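# Bag three colored balls, white ball into pan

## Task

Get the orange, blue and green balls completely into the bag, lying between its two layers; each ball missing lowers the result. The attempt fails if any corner of the bag's opening sticks out well beyond the table edge. Balls only count if, at the end, the white ball rests inside the pan, the pan stands upright directly on the table with nothing under it, and the bag lies on the table, no part of it past the edge or inside the pan. A ball does not count if a gripper still holds it or if closely fitting jaws still touch it, nor if it drops more than about a fingernail's width when a lifted lip of the bag is lowered. Nothing counts that stays in place only because the robot is holding it at the end. Knocking or placing anything off the table fails the task.

## Robot and tools

Robot: two arms, left_arm and right_arm, each ending in a parallel two-finger gripper. Occasionally an outside force may briefly pull on something a gripper holds or shove a loose object.

Frame: all positions share one scene frame in metres. Origin is on the tabletop midway between the arms; +x points out across the table, +z points up, and left_arm sits on the +y side. The arm names do not correspond to image left/right. For each gripper, the fingers extend along its own +z axis and close along its own y axis. The reported end_effector_position is the spot between the finger pads, roughly 1 cm behind the tips. Printed hand positions can be slightly wrong, more so at long reach, and arms tend to settle a centimetre or more off target, usually low.

Row format (used by every moving call): one flat list of 16 numbers covering both arms, even when only one moves: left_arm x, y, z, qw, qx, qy, qz, opening, then right_arm x, y, z, qw, qx, qy, qz, opening. x, y, z is an absolute target position for that gripper in metres in the scene frame; the quaternion is an absolute orientation, w first, in the scene frame. Opening runs from -1 (closed) to +1 (fully open, 0.094 m). Between those ends the fingers go to where grip_measured would read the number sent. To keep holding something, command an opening about 0.03 below the current grip_measured for a firm hold, less below for a gentle one. Grip readings may be off by up to ~1 mm per gripper. Very thin parts (under ~2 mm) are gripped with less force.

Tools:
- execute_actions(actions): a list of up to 15 actions; each action is a table of up to 15 rows, each row lasting one 1/30 s step; if fewer than 15 rows, the last one repeats to fill the action. An empty list only returns state and images. Every action is rejected for both arms if any target lies more than 0.6 m from that gripper's current position along any of the gripper's own axes; if the first action fails this or any action is malformed, nothing runs. To hold an orientation steady, repeat the same quaternion in every row rather than copying the drifted one from results.
- move(target, speed, blocking): target is one 16-number row (absolute poses as above). Each gripper travels a straight line toward its pose, the shorter way round in rotation; all arms finish together, lasting 0.5 to 10 s (cut off at 10 s). speed is the top path speed in m/s, 0.002 to 0.5, default 0.25; rotation is capped at twice that in rad/s. Paths ignore obstacles and the other arm, and grippers can lag, wander and overshoot speed, especially with a nearly straight arm. Faster motion and targets set deeper past a contact give harder impacts. The opening is applied at the start. blocking=false returns after 0.5 s while motion continues; then use wait or stop before any new motion.
- wait(seconds): 0 to 10; arms hold their last command; returns early if a running move ends.
- stop(): brakes a running move; needs room, more when fast. Fingers keep moving.
- zoom_image(camera, region): camera is cam_high (896x504), cam_left_wrist or cam_right_wrist (504x504 fisheye); region is [x0, y0, x1, y1] pixels from the top-left, at most 504x504.
- finished_scene(scene): ends the scene permanently (scene is 1, optional). The goal must already hold and stay that way.

Controller behaviour: each control step clips the commanded pose to within 70 mm and 16 degrees of the measured pose, then damped inverse kinematics drives the joints, favouring position over orientation. Long moves may take several actions; after an action the arm only reaches its last clipped pose, so send the remainder next. Elbows never fully straighten. Joint ranges (rad): waist -2.618 to 3.054, shoulder 0 to 3.142, elbow 0 to 3.142, wrist pitch -1.571 to 1.571, wrist yaw -1.571 to 1.571, wrist roll -2.094 to 2.094.

Reading results: each call returns a state line (left_arm: … | right_arm: …) with position and end_effector_quat_wxyz, joint positions (last value is opening in metres), grip_measured, joint torques (offset, scaled and noisy), camera images, and 'Hand target' lines showing the pose each arm is currently driving to. 'pose unreachable' means a clearance check altered or blocked that arm's command. A move adds a 'move:' line with its ending (done, off_target, moving, held, fault) and limits: paced means the pose was clipped; held means a check blocked some steps, after which the arm may jump much faster than requested. If only one arm is named, the other finished. Distances from each pose are also given. FAULT lines mark arm stops.

Cautions: the robot keeps executing the last command while you compose a reply. To keep an arm still, resend its full last reported pose and intended opening each call. An arm blocked by an object keeps pushing until given a new command. Never let the arms collide or press each other hard. Holding loads heats motors: MOTOR HOT appears at 75 °C; at 90 °C that arm halts for 10 s; at 100 °C it goes limp and drops. Avoid drops, slams, hard pushes and anything leaving the table; keep the bag's mouth corners on the table and out of the pan.

Cameras: calibration gives K, distortion and T_world_to_cam for cam_high (fixed, at about [0.255, -0.377, 1.223]) and both wrist fisheye cameras, which move with their hands; expect errors of a few degrees and millimetres.

Each tool is called after "Emit:" as name(argument=value, ...) on one line, values as JSON.

## Session

Emit:
execute_actions(actions=[])

Scene clock: 0.00 s.
left_arm: end_effector_position=(+0.4264, +0.3006, +0.4125) grip_measured=+1.000 end_effector_quat_wxyz=(+0.710, +0.032, +0.702, -0.038) | right_arm: end_effector_position=(+0.4073, -0.2979, +0.4084) grip_measured=+1.000 end_effector_quat_wxyz=(+0.707, -0.021, +0.707, +0.023)
Joint positions: left_arm=[-0.013  1.06   1.063  0.009  0.007 -0.007  0.094] | right_arm=[ 0.008  1.049  1.052 -0.003  0.015  0.003  0.094]
Joint velocities: left_arm=[ 0.002 -0.002 -0.007  0.051  0.007  0.066  0.   ] | right_arm=[-0.007 -0.022  0.007 -0.037 -0.022  0.022  0.   ]
Joint torques (N m, as the arm reports them, + toward a larger angle): no reading
Hand target (left_arm): +0.424, +0.301, +0.419; +0.715, +0.032, +0.697, -0.038
Hand target (right_arm): +0.405, -0.298, +0.416; +0.712, -0.020, +0.701, +0.023

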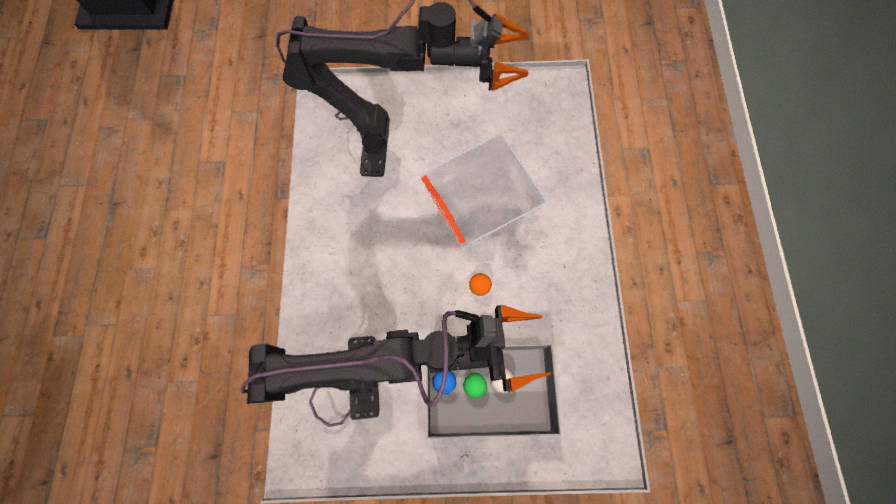

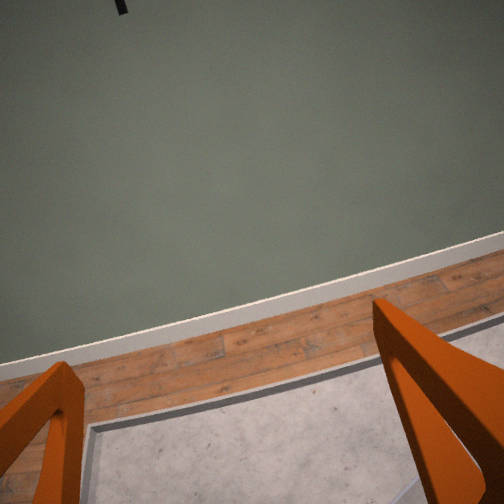

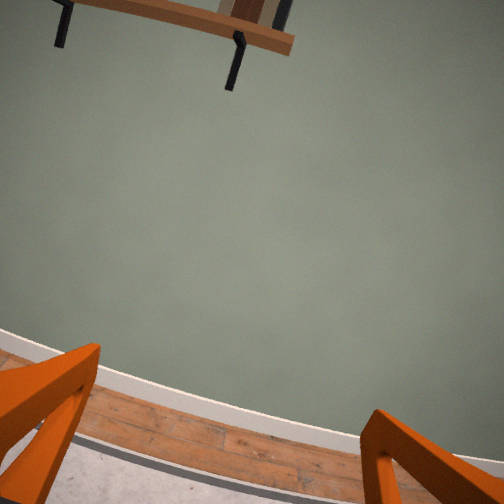

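Emit:
zoom_image(camera="cam_high", region=[400, 120, 580, 310])

Emit:
zoom_image(camera="cam_high", region=[400, 300, 600, 450])

Region (400, 120, 580, 310) of cam_high's 896x504 image, scaled by 2.653, with more detail than that image has; it fills the left 477 columns of this view, and the rest is white.

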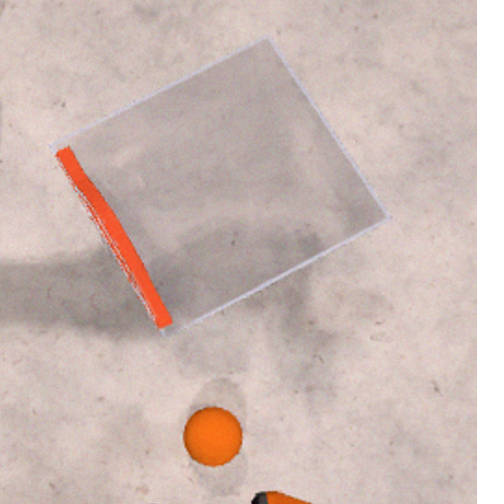

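Region (400, 300, 600, 450) of cam_high's 896x504 image, scaled by 2.520, with more detail than that image has; it fills the top 378 rows of this view, and the rest is white.

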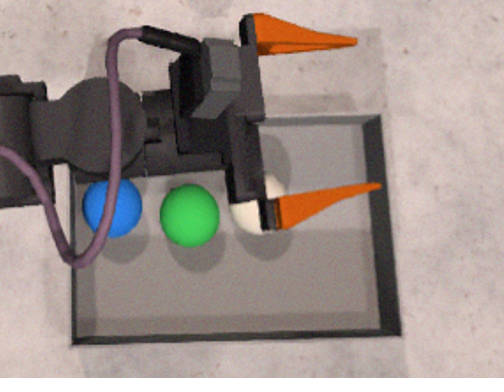

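Emit:
move(target=[0.4264,0.3006,0.4125,0.710,0.032,0.702,-0.038,1, 0.15,-0.05,0.14,0.410,-0.410,0.787,0.410,1], speed=0.3)

Scene clock: 35.90 s.
left_arm: end_effector_position=(+0.4264, +0.3006, +0.4125) grip_measured=+1.000 end_effector_quat_wxyz=(+0.710, +0.032, +0.702, -0.038) | right_arm: end_effector_position=(+0.1532, -0.0522, +0.1419) grip_measured=+1.000 end_effector_quat_wxyz=(+0.391, -0.387, +0.744, +0.380)
Joint positions: left_arm=[-0.013  1.06   1.063  0.009  0.007 -0.007  0.094] | right_arm=[ 0.928  0.776  0.297  0.048 -0.232  0.185  0.094]
Joint velocities: left_arm=[ 0.002  0.037 -0.002 -0.007 -0.037 -0.007  0.   ] | right_arm=[-0.017 -0.002  0.002  0.007 -0.081 -0.022  0.   ]
Joint torques (N m, as the arm reports them, + toward a larger angle): left_arm=[ 0.07 -3.09  7.58  2.08  0.    0.03] | right_arm=[ 0.87  0.45  7.53  1.86 -0.07  0.12]
Hand target (left_arm): +0.426, +0.301, +0.413; +0.710, +0.032, +0.702, -0.038
Hand target (right_arm): +0.150, -0.050, +0.140; +0.387, -0.388, +0.743, +0.385
Off the commanded pose (left_arm): 0.000 m, 0 deg.
Off the commanded pose (right_arm): 0.004 m, 1 deg.
move: done
camera_calibration (this result's frames):
cam_right_wrist: T_world_to_cam=[[0.944652, -0.327695, 0.0157608, -0.165992], [-0.212996, -0.649129, -0.73025, 0.159885], [0.24953, 0.686475, -0.682999, 0.216516], [0, 0, 0, 1]] pos_world=[0.136832, -0.0992416, 0.267253]

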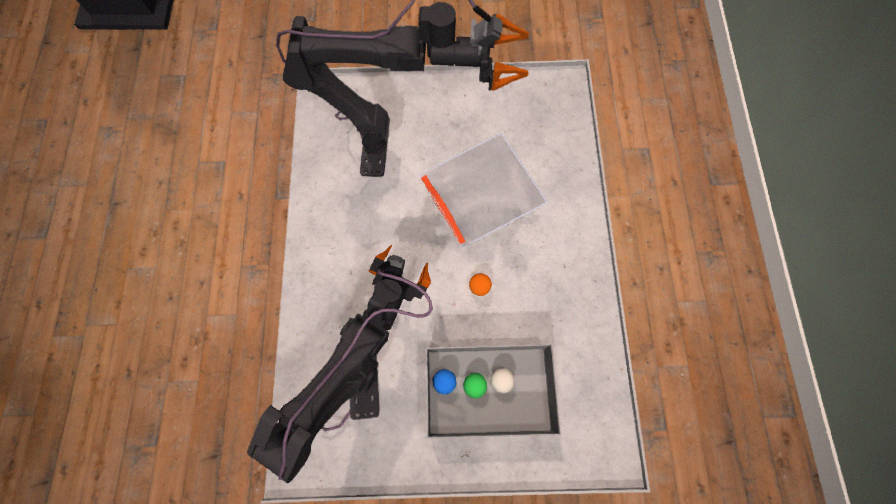

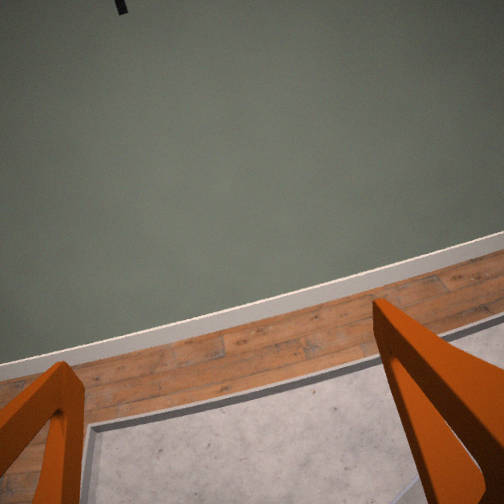

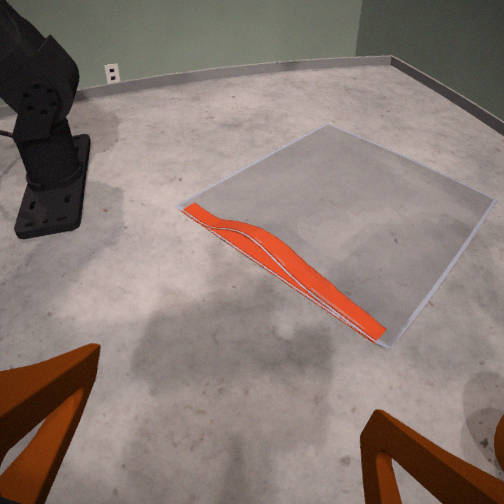

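Emit:
zoom_image(camera="cam_right_wrist", region=[170, 180, 410, 360])

Region (170, 180, 410, 360) of cam_right_wrist's 504x504 image, scaled by 2.100, with more detail than that image has; it fills the top 378 rows of this view, and the rest is white.

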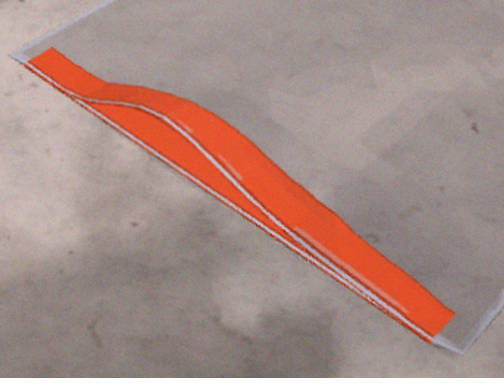

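Emit:
move(target=[0.18,0.16,0.13,0.2802,-0.7700,0.5392,-0.1962,-0.36, 0.20,-0.10,0.12,0.387,-0.388,0.743,0.385,1], speed=0.25)

Scene clock: 96.37 s.
left_arm: end_effector_position=(+0.1766, +0.1611, +0.1216) grip_measured=-0.357 end_effector_quat_wxyz=(+0.044, -0.518, +0.820, -0.241) | right_arm: end_effector_position=(+0.2019, -0.0977, +0.1263) grip_measured=+1.000 end_effector_quat_wxyz=(+0.393, -0.389, +0.740, +0.383)
Joint positions: left_arm=[-0.907  0.878  0.712 -0.916 -0.074 -2.094  0.03 ] | right_arm=[ 0.448  0.85   0.269  0.05  -0.668 -0.059  0.094]
Joint velocities: left_arm=[ 0.002 -0.012  0.002  0.022  0.007  0.007  0.   ] | right_arm=[-0.007 -0.012  0.002 -0.095  0.007  0.037  0.   ]
Joint torques (N m, as the arm reports them, + toward a larger angle): left_arm=[ 0.69 -0.35  9.61  0.96 -0.02 -0.04] | right_arm=[-0.85  0.2   6.67  1.5  -0.31 -0.1 ]
Hand target (left_arm): +0.178, +0.160, +0.129; +0.040, -0.524, +0.816, -0.243
Hand target (right_arm): +0.200, -0.100, +0.119; +0.386, -0.389, +0.744, +0.384
Off the commanded pose (left_arm): 0.009 m, 52 deg; orientation clipped at the last step of the last action.
Off the commanded pose (right_arm): 0.007 m, 1 deg.
joint sent to its limit (left arm) — the command would take joint 6 (wrist roll) past its lower limit, so that joint was sent only as far as its limit.
move: off_target (left_arm); limits=paced
camera_calibration (this result's frames):
cam_left_wrist: T_world_to_cam=[[0.685852, -0.504953, 0.524052, -0.116165], [-0.725757, -0.421445, 0.543748, 0.161135], [-0.0537081, -0.753264, -0.655521, 0.317639], [0, 0, 0, 1]] pos_world=[0.213676, 0.248517, 0.181479]
cam_right_wrist: T_world_to_cam=[[0.946667, -0.321762, 0.0170397, -0.226618], [-0.205535, -0.643748, -0.737118, 0.129162], [0.248146, 0.694304, -0.675549, 0.225048], [0, 0, 0, 1]] pos_world=[0.185235, -0.146021, 0.2511]

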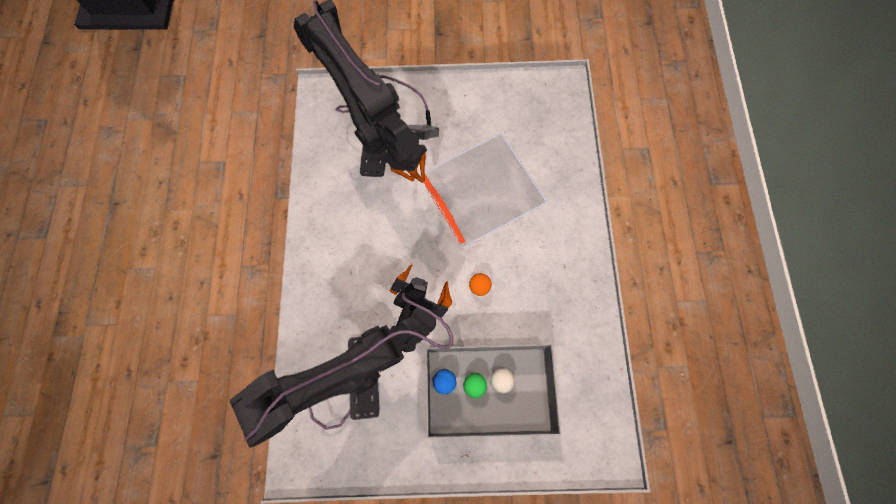

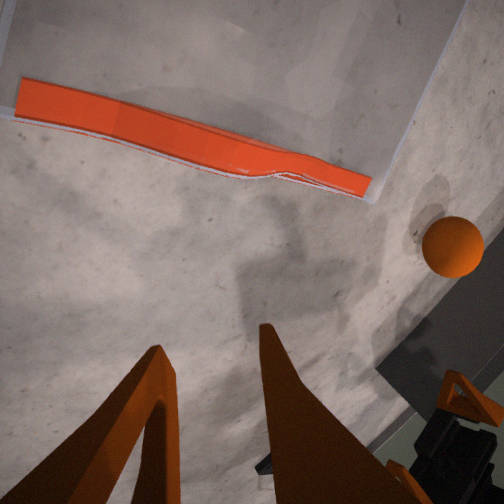

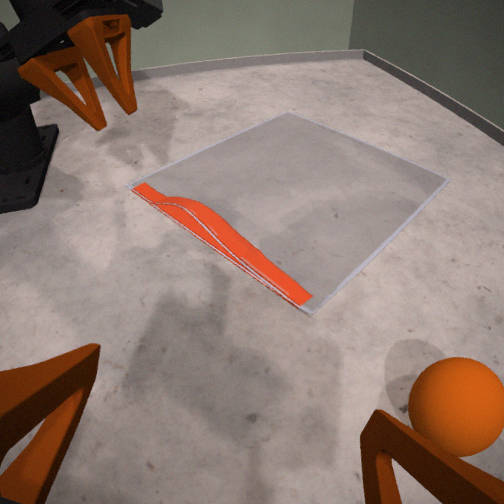

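Emit:
move(target=[0.19,0.16,0.14,0,0.342,0.94,0,-0.36, 0.2019,-0.0977,0.1263,0.393,-0.389,0.740,0.383,1], speed=0.4)

Emit:
move(target=[0.18,0.147,0.08,0.1962,0.5392,0.7700,0.2802,-0.36, 0.2019,-0.0977,0.1263,0.393,-0.389,0.740,0.383,1], speed=0.3)

Scene clock: 121.33 s.
left_arm: end_effector_position=(+0.1887, +0.1614, +0.1306) grip_measured=-0.357 end_effector_quat_wxyz=(-0.004, +0.330, +0.944, -0.002) | right_arm: end_effector_position=(+0.2019, -0.0977, +0.1263) grip_measured=+1.000 end_effector_quat_wxyz=(+0.393, -0.389, +0.740, +0.383)
Joint positions: left_arm=[-0.797  1.405  1.165 -1.336  0.008 -0.204  0.03 ] | right_arm=[ 0.448  0.85   0.269  0.05  -0.668 -0.059  0.094]
Joint velocities: left_arm=[-0.007  0.002 -0.012 -0.022 -0.037 -0.037 -0.   ] | right_arm=[-0.002 -0.017 -0.007 -0.037 -0.007 -0.022  0.   ]
Joint torques (N m, as the arm reports them, + toward a larger angle): left_arm=[-0.53 -4.51  9.08 -0.04 -0.1   0.16] | right_arm=[-0.04 -0.52  8.04  1.49 -0.17 -0.02]
Hand target (left_arm): +0.191, +0.159, +0.137; +0.001, +0.340, +0.940, +0.001
Hand target (right_arm): +0.202, -0.098, +0.126; +0.393, -0.389, +0.740, +0.383
Off the commanded pose (left_arm): 0.010 m, 2 deg.
Off the commanded pose (right_arm): 0.000 m, 0 deg.
move: done
camera_calibration (this result's frames):
cam_left_wrist: T_world_to_cam=[[-0.775982, -0.626605, 0.0722301, 0.225474], [-0.484463, 0.665419, 0.567903, -0.0590204], [-0.403914, 0.40569, -0.81992, 0.224878], [0, 0, 0, 1]] pos_world=[0.237202, 0.0893256, 0.201614]
cam_right_wrist: T_world_to_cam=[[0.946667, -0.321762, 0.0170397, -0.226618], [-0.205535, -0.643748, -0.737118, 0.129162], [0.248146, 0.694304, -0.675549, 0.225048], [0, 0, 0, 1]] pos_world=[0.185235, -0.146021, 0.2511]

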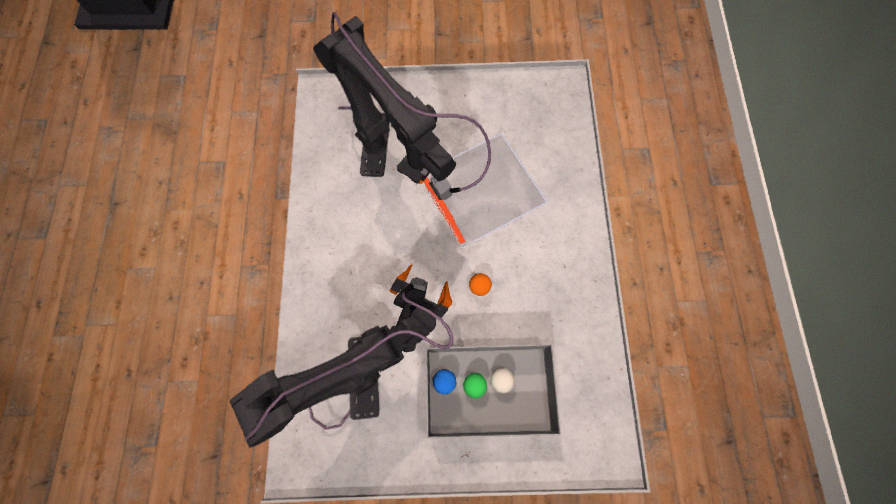

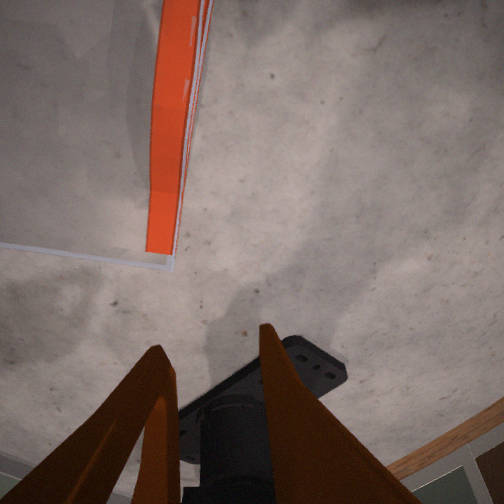

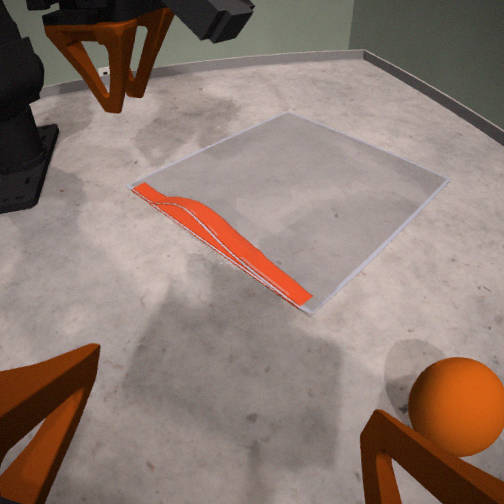

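Scene clock: 123.40 s.
left_arm: end_effector_position=(+0.1742, +0.1469, +0.0807) grip_measured=-0.357 end_effector_quat_wxyz=(+0.183, +0.545, +0.772, +0.272) | right_arm: end_effector_position=(+0.2019, -0.0977, +0.1263) grip_measured=+1.000 end_effector_quat_wxyz=(+0.393, -0.389, +0.740, +0.383)
Joint positions: left_arm=[-1.377  1.531  0.913 -1.146 -0.644 -0.291  0.03 ] | right_arm=[ 0.448  0.85   0.269  0.05  -0.668 -0.059  0.094]
Joint velocities: left_arm=[-0.002 -0.002  0.002 -0.037  0.066 -0.037 -0.001] | right_arm=[ 0.022 -0.027 -0.012 -0.007  0.007  0.051  0.   ]
Joint torques (N m, as the arm reports them, + toward a larger angle): left_arm=[-0.4  -5.3   4.05 -0.01 -0.51 -0.12] | right_arm=[ 0.14 -0.62  7.97  1.49 -0.19 -0.02]
Hand target (left_arm): +0.176, +0.147, +0.078; +0.194, +0.540, +0.771, +0.277
Hand target (right_arm): +0.202, -0.098, +0.126; +0.393, -0.389, +0.740, +0.383
Off the commanded pose (left_arm): 0.006 m, 2 deg.
Off the commanded pose (right_arm): 0.000 m, 0 deg.
move: done
camera_calibration (this result's frames):
cam_left_wrist: T_world_to_cam=[[-0.83317, -0.0618102, -0.549551, 0.185915], [-0.437825, 0.680804, 0.58721, -0.0399185], [0.337841, 0.729853, -0.594288, -0.0110272], [0, 0, 0, 1]] pos_world=[0.141147, 0.0467164, 0.119057]
cam_right_wrist: T_world_to_cam=[[0.946667, -0.321762, 0.0170397, -0.226618], [-0.205535, -0.643748, -0.737118, 0.129162], [0.248146, 0.694304, -0.675549, 0.225048], [0, 0, 0, 1]] pos_world=[0.185235, -0.146021, 0.2511]

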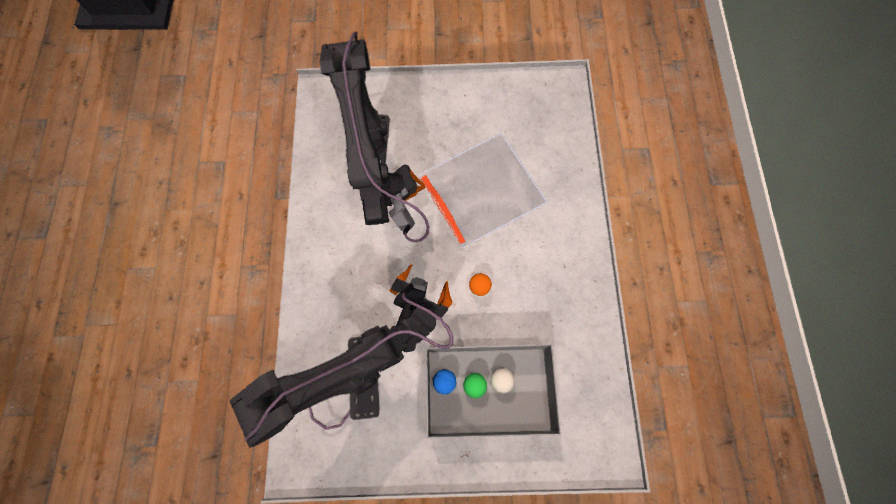

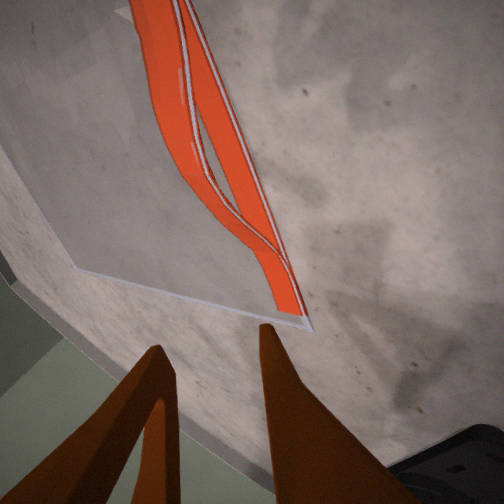

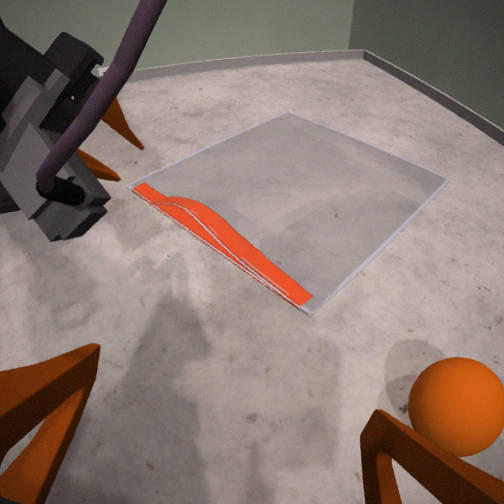

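Emit:
move(target=[0.192,0.132,0.035,0.1962,0.5392,0.7700,0.2802,-0.36, 0.2019,-0.0977,0.1263,0.393,-0.389,0.740,0.383,1], speed=0.1)

Scene clock: 139.93 s.
left_arm: end_effector_position=(+0.1875, +0.1286, +0.0367) grip_measured=-0.357 end_effector_quat_wxyz=(+0.191, +0.540, +0.773, +0.272) | right_arm: end_effector_position=(+0.2019, -0.0977, +0.1263) grip_measured=+1.000 end_effector_quat_wxyz=(+0.393, -0.389, +0.740, +0.383)
Joint positions: left_arm=[-1.339  1.676  0.865 -0.916 -0.662 -0.252  0.03 ] | right_arm=[ 0.448  0.85   0.269  0.05  -0.668 -0.059  0.094]
Joint velocities: left_arm=[ 0.002 -0.002  0.007 -0.037  0.007  0.007  0.   ] | right_arm=[-0.002 -0.017  0.002  0.022  0.022  0.066  0.   ]
Joint torques (N m, as the arm reports them, + toward a larger angle): left_arm=[ 0.69 -6.57  3.47  0.08 -0.53  0.1 ] | right_arm=[ 0.03 -0.59  7.97  1.47 -0.16 -0.01]
Hand target (left_arm): +0.192, +0.132, +0.035; +0.196, +0.539, +0.770, +0.280
Hand target (right_arm): +0.202, -0.098, +0.126; +0.393, -0.389, +0.740, +0.383
Off the commanded pose (left_arm): 0.006 m, 1 deg.
Off the commanded pose (right_arm): 0.000 m, 0 deg.
move: done
camera_calibration (this result's frames):
cam_left_wrist: T_world_to_cam=[[-0.825128, -0.0705002, -0.56053, 0.171683], [-0.44842, 0.685234, 0.573911, 0.00603532], [0.343634, 0.724903, -0.597019, -0.0286767], [0, 0, 0, 1]] pos_world=[0.154221, 0.0287559, 0.0756494]
cam_right_wrist: T_world_to_cam=[[0.946667, -0.321762, 0.0170397, -0.226618], [-0.205535, -0.643748, -0.737118, 0.129162], [0.248146, 0.694304, -0.675549, 0.225048], [0, 0, 0, 1]] pos_world=[0.185235, -0.146021, 0.2511]

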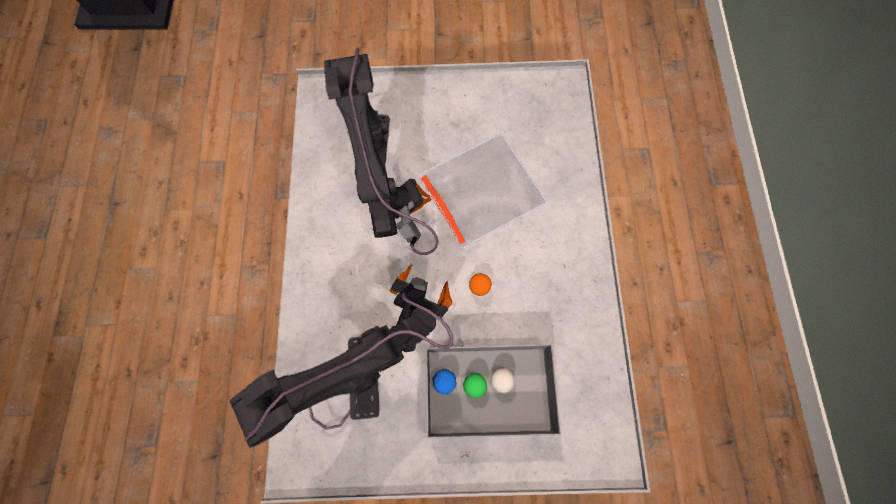

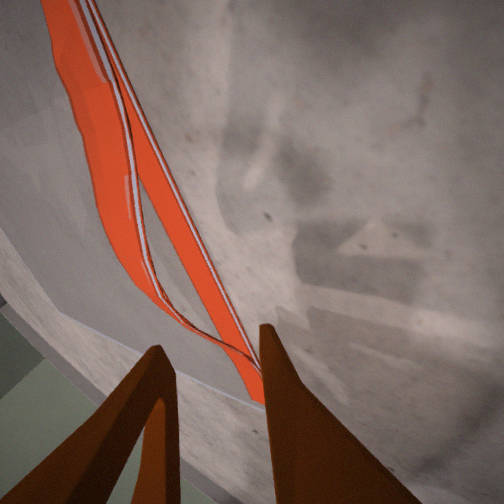

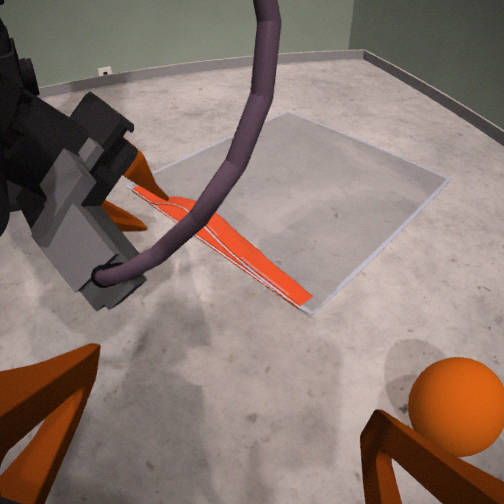

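Emit:
move(target=[0.198,0.134,0.030,0.1962,0.5392,0.7700,0.2802,-0.2, 0.2019,-0.0977,0.1263,0.393,-0.389,0.740,0.383,1], speed=0.05)

Emit:
move(target=[0.224,0.143,0.030,0.1962,0.5392,0.7700,0.2802,-0.2, 0.2019,-0.0977,0.1263,0.393,-0.389,0.740,0.383,1], speed=0.04)

Scene clock: 158.40 s.
left_arm: end_effector_position=(+0.1939, +0.1312, +0.0325) grip_measured=-0.203 end_effector_quat_wxyz=(+0.190, +0.539, +0.774, +0.272) | right_arm: end_effector_position=(+0.2019, -0.0977, +0.1263) grip_measured=+1.000 end_effector_quat_wxyz=(+0.393, -0.389, +0.740, +0.383)
Joint positions: left_arm=[-1.311  1.676  0.846 -0.878 -0.666 -0.22   0.037] | right_arm=[ 0.448  0.85   0.269  0.05  -0.668 -0.059  0.094]
Joint velocities: left_arm=[-0.007  0.007 -0.007  0.11  -0.022  0.022 -0.   ] | right_arm=[ 0.002 -0.002  0.007 -0.022  0.007 -0.007  0.   ]
Joint torques (N m, as the arm reports them, + toward a larger angle): left_arm=[ 0.65 -6.38  3.56  0.12 -0.52  0.1 ] | right_arm=[ 0.05 -0.63  8.01  1.45 -0.16 -0.05]
Hand target (left_arm): +0.198, +0.134, +0.030; +0.196, +0.539, +0.770, +0.280
Hand target (right_arm): +0.202, -0.098, +0.126; +0.393, -0.389, +0.740, +0.383
Off the commanded pose (left_arm): 0.006 m, 1 deg.
Off the commanded pose (right_arm): 0.000 m, 0 deg.
move: done
camera_calibration (this result's frames):
cam_left_wrist: T_world_to_cam=[[-0.825037, -0.0727573, -0.560375, 0.175076], [-0.450098, 0.684189, 0.573844, 0.00997021], [0.341651, 0.725666, -0.59723, -0.0349679], [0, 0, 0, 1]] pos_world=[0.160879, 0.0312916, 0.0715029]
cam_right_wrist: T_world_to_cam=[[0.946667, -0.321762, 0.0170397, -0.226618], [-0.205535, -0.643748, -0.737118, 0.129162], [0.248146, 0.694304, -0.675549, 0.225048], [0, 0, 0, 1]] pos_world=[0.185235, -0.146021, 0.2511]

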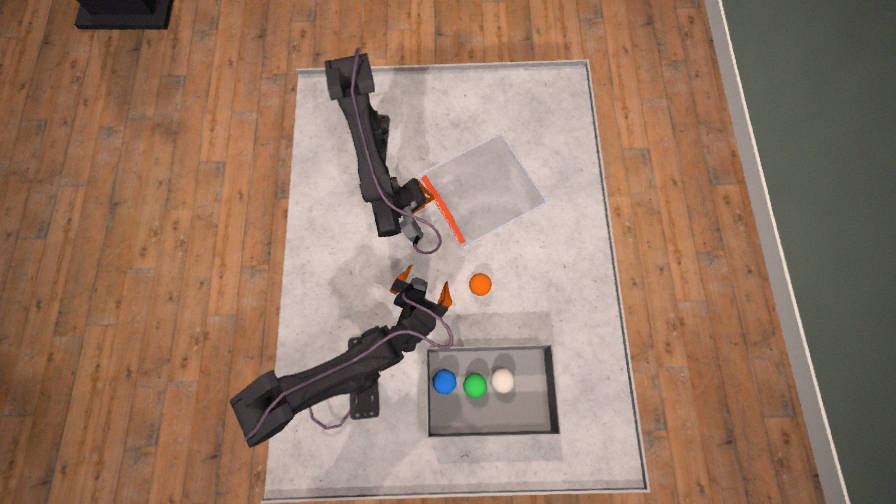

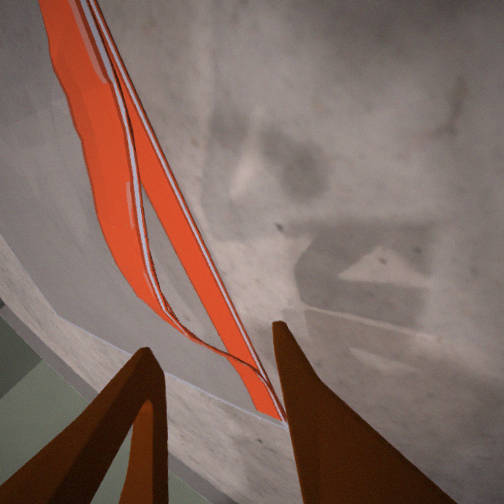

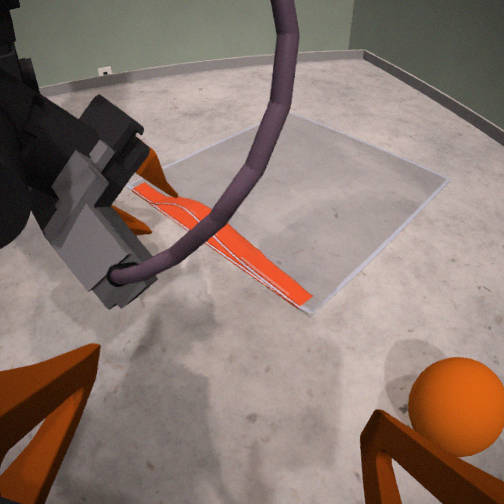

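Scene clock: 159.60 s.
left_arm: end_effector_position=(+0.2205, +0.1411, +0.0258) grip_measured=-0.203 end_effector_quat_wxyz=(+0.182, +0.543, +0.770, +0.280) | right_arm: end_effector_position=(+0.2019, -0.0977, +0.1263) grip_measured=+1.000 end_effector_quat_wxyz=(+0.393, -0.389, +0.740, +0.383)
Joint positions: left_arm=[-1.198  1.676  0.815 -0.78  -0.678 -0.073  0.037] | right_arm=[ 0.448  0.85   0.269  0.05  -0.668 -0.059  0.094]
Joint velocities: left_arm=[ 0.002 -0.012 -0.002  0.007  0.022 -0.037  0.   ] | right_arm=[ 0.007  0.002  0.012 -0.037  0.022  0.007  0.   ]
Joint torques (N m, as the arm reports them, + toward a larger angle): left_arm=[ 0.59 -9.25  3.37  0.25 -0.53  0.12] | right_arm=[ 0.16 -0.71  8.03  1.48 -0.2  -0.01]
Hand target (left_arm): +0.225, +0.143, +0.030; +0.197, +0.539, +0.770, +0.281
Hand target (right_arm): +0.202, -0.098, +0.126; +0.393, -0.389, +0.740, +0.383
Off the commanded pose (left_arm): 0.006 m, 2 deg.
Off the commanded pose (right_arm): 0.000 m, 0 deg.
move: done
camera_calibration (this result's frames):
cam_left_wrist: T_world_to_cam=[[-0.828395, -0.0573323, -0.557202, 0.192497], [-0.445437, 0.670562, 0.593238, 0.0194054], [0.339627, 0.739634, -0.581029, -0.0571646], [0, 0, 0, 1]] pos_world=[0.187523, 0.0403047, 0.0625337]
cam_right_wrist: T_world_to_cam=[[0.946667, -0.321762, 0.0170397, -0.226618], [-0.205535, -0.643748, -0.737118, 0.129162], [0.248146, 0.694304, -0.675549, 0.225048], [0, 0, 0, 1]] pos_world=[0.185235, -0.146021, 0.2511]

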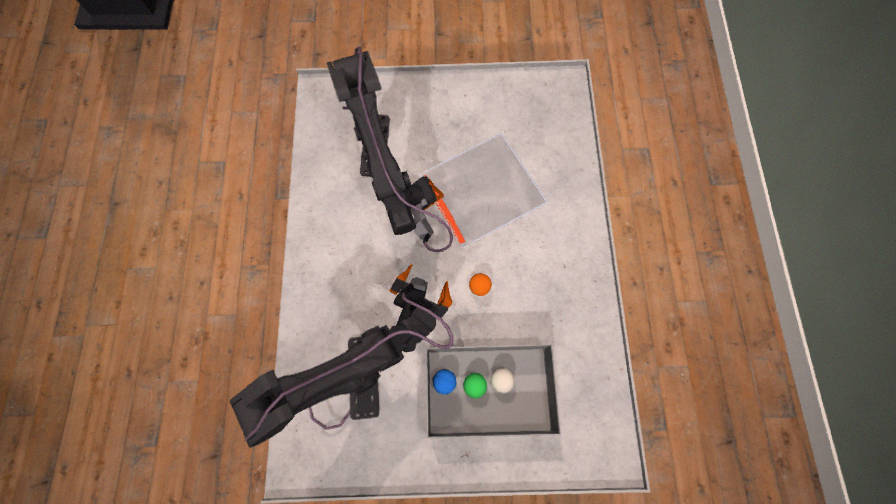

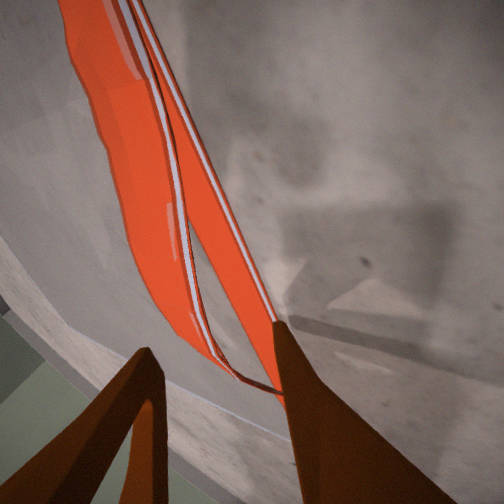

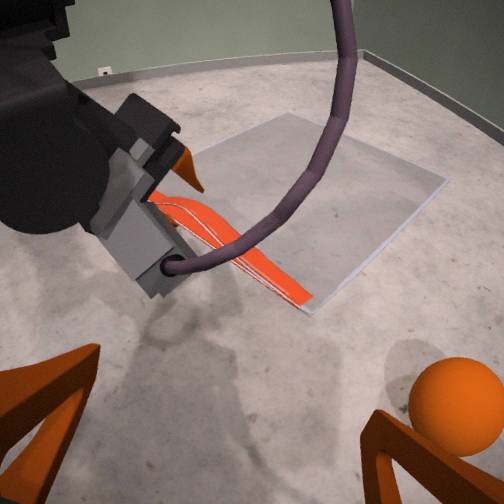

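Emit:
move(target=[0.224,0.143,0.037,0.1962,0.5392,0.7700,0.2802,-0.2, 0.2019,-0.0977,0.1263,0.393,-0.389,0.740,0.383,1], speed=0.03)

Emit:
move(target=[0.243,0.150,0.036,0.1962,0.5392,0.7700,0.2802,-0.2, 0.2019,-0.0977,0.1263,0.393,-0.389,0.740,0.383,1], speed=0.03)

Scene clock: 165.97 s.
left_arm: end_effector_position=(+0.2213, +0.1385, +0.0314) grip_measured=-0.203 end_effector_quat_wxyz=(+0.192, +0.541, +0.772, +0.272) | right_arm: end_effector_position=(+0.2019, -0.0977, +0.1263) grip_measured=+1.000 end_effector_quat_wxyz=(+0.393, -0.389, +0.740, +0.383)
Joint positions: left_arm=[-1.198  1.65   0.814 -0.778 -0.678 -0.07   0.037] | right_arm=[ 0.448  0.85   0.269  0.05  -0.668 -0.059  0.094]
Joint velocities: left_arm=[-0.007  0.002 -0.002 -0.051 -0.081  0.051  0.001] | right_arm=[-0.007 -0.007 -0.002  0.007 -0.125 -0.037  0.   ]
Joint torques (N m, as the arm reports them, + toward a larger angle): left_arm=[ 0.45 -8.46  4.73 -0.11 -0.5   0.1 ] | right_arm=[ 0.17 -0.64  8.04  1.5  -0.18  0.02]
Hand target (left_arm): +0.224, +0.143, +0.037; +0.196, +0.539, +0.770, +0.280
Hand target (right_arm): +0.202, -0.098, +0.126; +0.393, -0.389, +0.740, +0.383
Off the commanded pose (left_arm): 0.008 m, 1 deg.
Off the commanded pose (right_arm): 0.000 m, 0 deg.
move: done
camera_calibration (this result's frames):
cam_left_wrist: T_world_to_cam=[[-0.824353, -0.0694857, -0.561795, 0.197051], [-0.448196, 0.686331, 0.572774, 0.0172936], [0.345778, 0.723963, -0.596922, -0.0509295], [0, 0, 0, 1]] pos_world=[0.187801, 0.0386941, 0.0703962]
cam_right_wrist: T_world_to_cam=[[0.946667, -0.321762, 0.0170397, -0.226618], [-0.205535, -0.643748, -0.737118, 0.129162], [0.248146, 0.694304, -0.675549, 0.225048], [0, 0, 0, 1]] pos_world=[0.185235, -0.146021, 0.2511]

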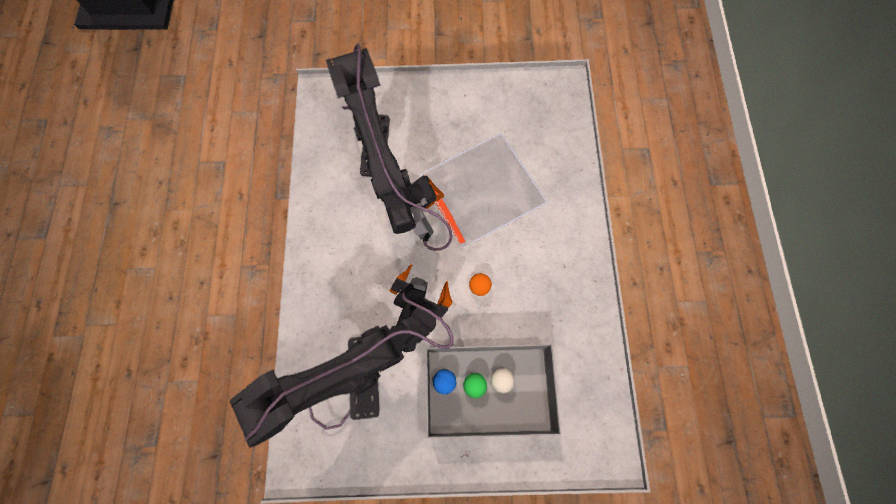

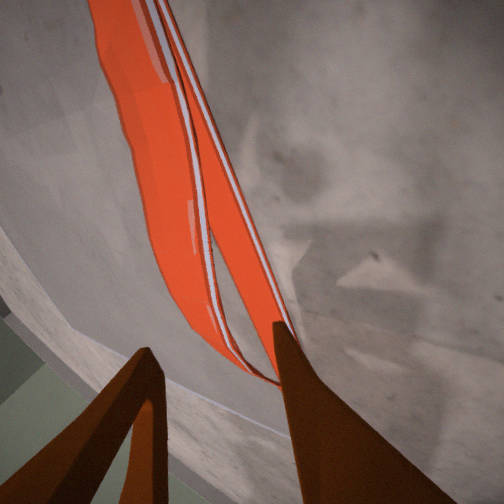

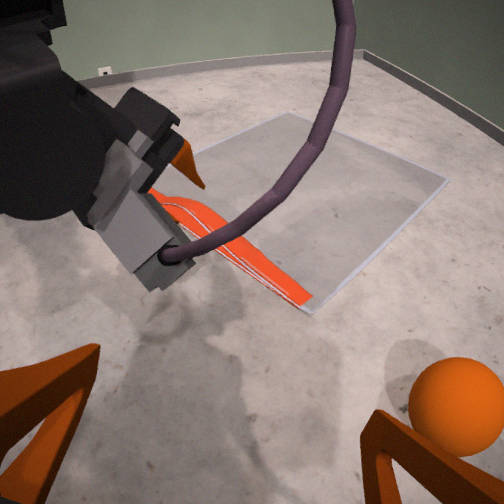

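Scene clock: 167.10 s.
left_arm: end_effector_position=(+0.2407, +0.1449, +0.0345) grip_measured=-0.203 end_effector_quat_wxyz=(+0.187, +0.541, +0.772, +0.275) | right_arm: end_effector_position=(+0.2019, -0.0977, +0.1263) grip_measured=+1.000 end_effector_quat_wxyz=(+0.393, -0.389, +0.740, +0.383)
Joint positions: left_arm=[-1.115  1.636  0.814 -0.737 -0.679  0.033  0.037] | right_arm=[ 0.448  0.85   0.269  0.05  -0.668 -0.059  0.094]
Joint velocities: left_arm=[ 0.007  0.012 -0.007  0.051  0.007  0.051 -0.   ] | right_arm=[-0.002 -0.012 -0.007  0.037  0.007 -0.066  0.   ]
Joint torques (N m, as the arm reports them, + toward a larger angle): left_arm=[ 0.65 -8.55  2.97  0.43 -0.52  0.12] | right_arm=[ 0.03 -0.69  8.02  1.52 -0.18 -0.02]
Hand target (left_arm): +0.244, +0.150, +0.036; +0.196, +0.539, +0.770, +0.281
Hand target (right_arm): +0.202, -0.098, +0.126; +0.393, -0.389, +0.740, +0.383
Off the commanded pose (left_arm): 0.006 m, 1 deg.
Off the commanded pose (right_arm): 0.000 m, 0 deg.
move: done
camera_calibration (this result's frames):
cam_left_wrist: T_world_to_cam=[[-0.826225, -0.0655469, -0.559514, 0.215067], [-0.447497, 0.679682, 0.581187, 0.0203665], [0.342196, 0.730572, -0.590903, -0.060743], [0, 0, 0, 1]] pos_world=[0.207594, 0.0446314, 0.0726032]
cam_right_wrist: T_world_to_cam=[[0.946667, -0.321762, 0.0170397, -0.226618], [-0.205535, -0.643748, -0.737118, 0.129162], [0.248146, 0.694304, -0.675549, 0.225048], [0, 0, 0, 1]] pos_world=[0.185235, -0.146021, 0.2511]

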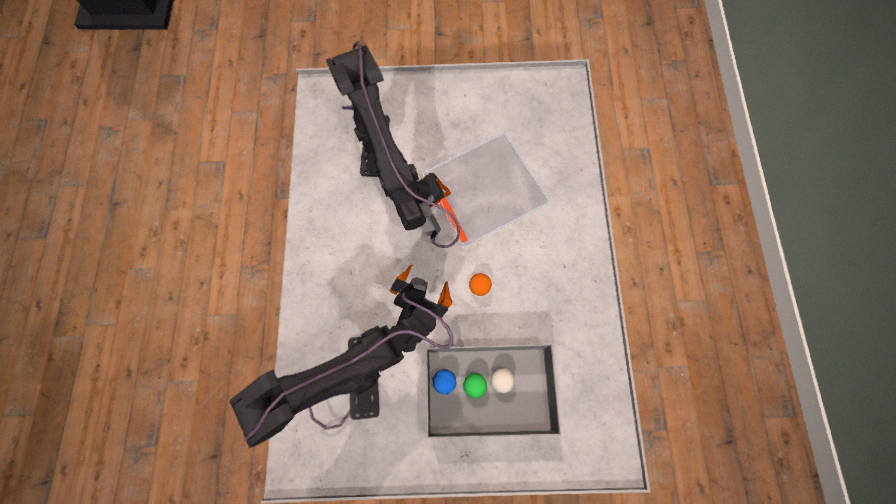

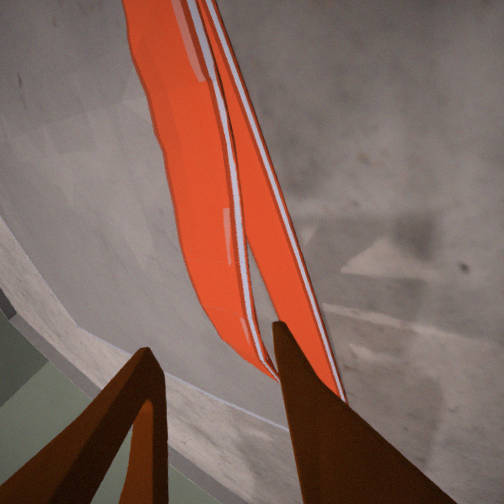

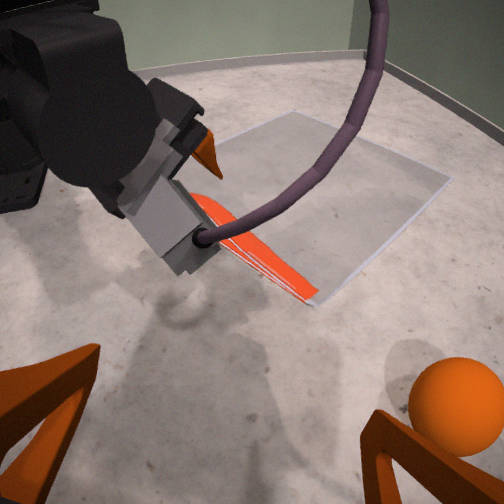

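Emit:
move(target=[0.250,0.146,0.029,0.1962,0.5392,0.7700,0.2802,-0.2, 0.2019,-0.0977,0.1263,0.393,-0.389,0.740,0.383,1], speed=0.02)

Scene clock: 172.80 s.
left_arm: end_effector_position=(+0.2478, +0.1396, +0.0348) grip_measured=-0.203 end_effector_quat_wxyz=(+0.199, +0.539, +0.773, +0.268) | right_arm: end_effector_position=(+0.2019, -0.0977, +0.1263) grip_measured=+1.000 end_effector_quat_wxyz=(+0.393, -0.389, +0.740, +0.383)
Joint positions: left_arm=[-1.097  1.636  0.814 -0.691 -0.679  0.061  0.037] | right_arm=[ 0.448  0.85   0.269  0.05  -0.668 -0.059  0.094]
Joint velocities: left_arm=[-0.007 -0.022 -0.007 -0.007  0.022 -0.022 -0.001] | right_arm=[ 0.017  0.007  0.002 -0.051 -0.066 -0.007  0.   ]
Joint torques (N m, as the arm reports them, + toward a larger angle): left_arm=[ 0.69 -5.61  3.49  0.49 -0.51  0.11] | right_arm=[ 0.17 -0.67  8.06  1.51 -0.19 -0.01]
Hand target (left_arm): +0.250, +0.146, +0.029; +0.196, +0.539, +0.770, +0.280
Hand target (right_arm): +0.202, -0.098, +0.126; +0.393, -0.389, +0.740, +0.383
Off the commanded pose (left_arm): 0.009 m, 1 deg.
Off the commanded pose (right_arm): 0.000 m, 0 deg.
move: done
camera_calibration (this result's frames):
cam_left_wrist: T_world_to_cam=[[-0.820039, -0.0774518, -0.567043, 0.221139], [-0.451639, 0.696123, 0.558063, 0.0264597], [0.351509, 0.713732, -0.605828, -0.0585622], [0, 0, 0, 1]] pos_world=[0.213878, 0.0405062, 0.0751506]
cam_right_wrist: T_world_to_cam=[[0.946667, -0.321762, 0.0170397, -0.226618], [-0.205535, -0.643748, -0.737118, 0.129162], [0.248146, 0.694304, -0.675549, 0.225048], [0, 0, 0, 1]] pos_world=[0.185235, -0.146021, 0.2511]

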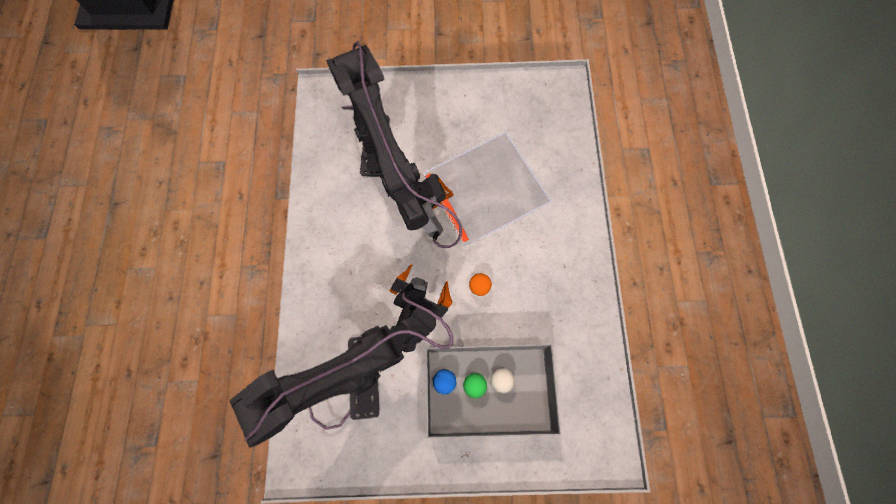

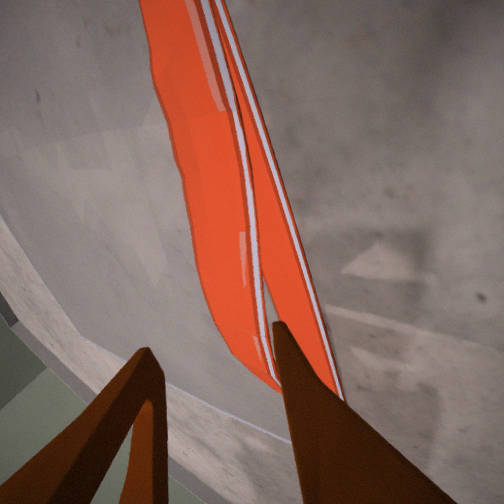

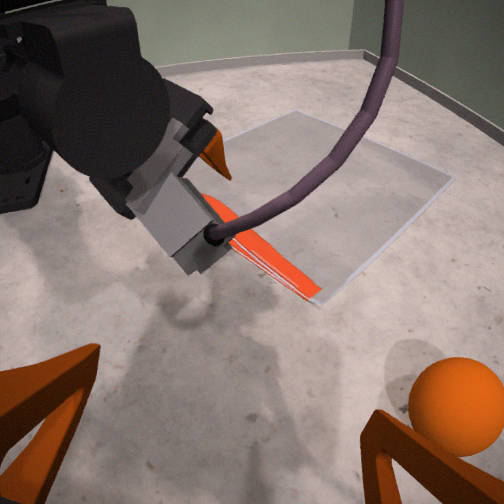

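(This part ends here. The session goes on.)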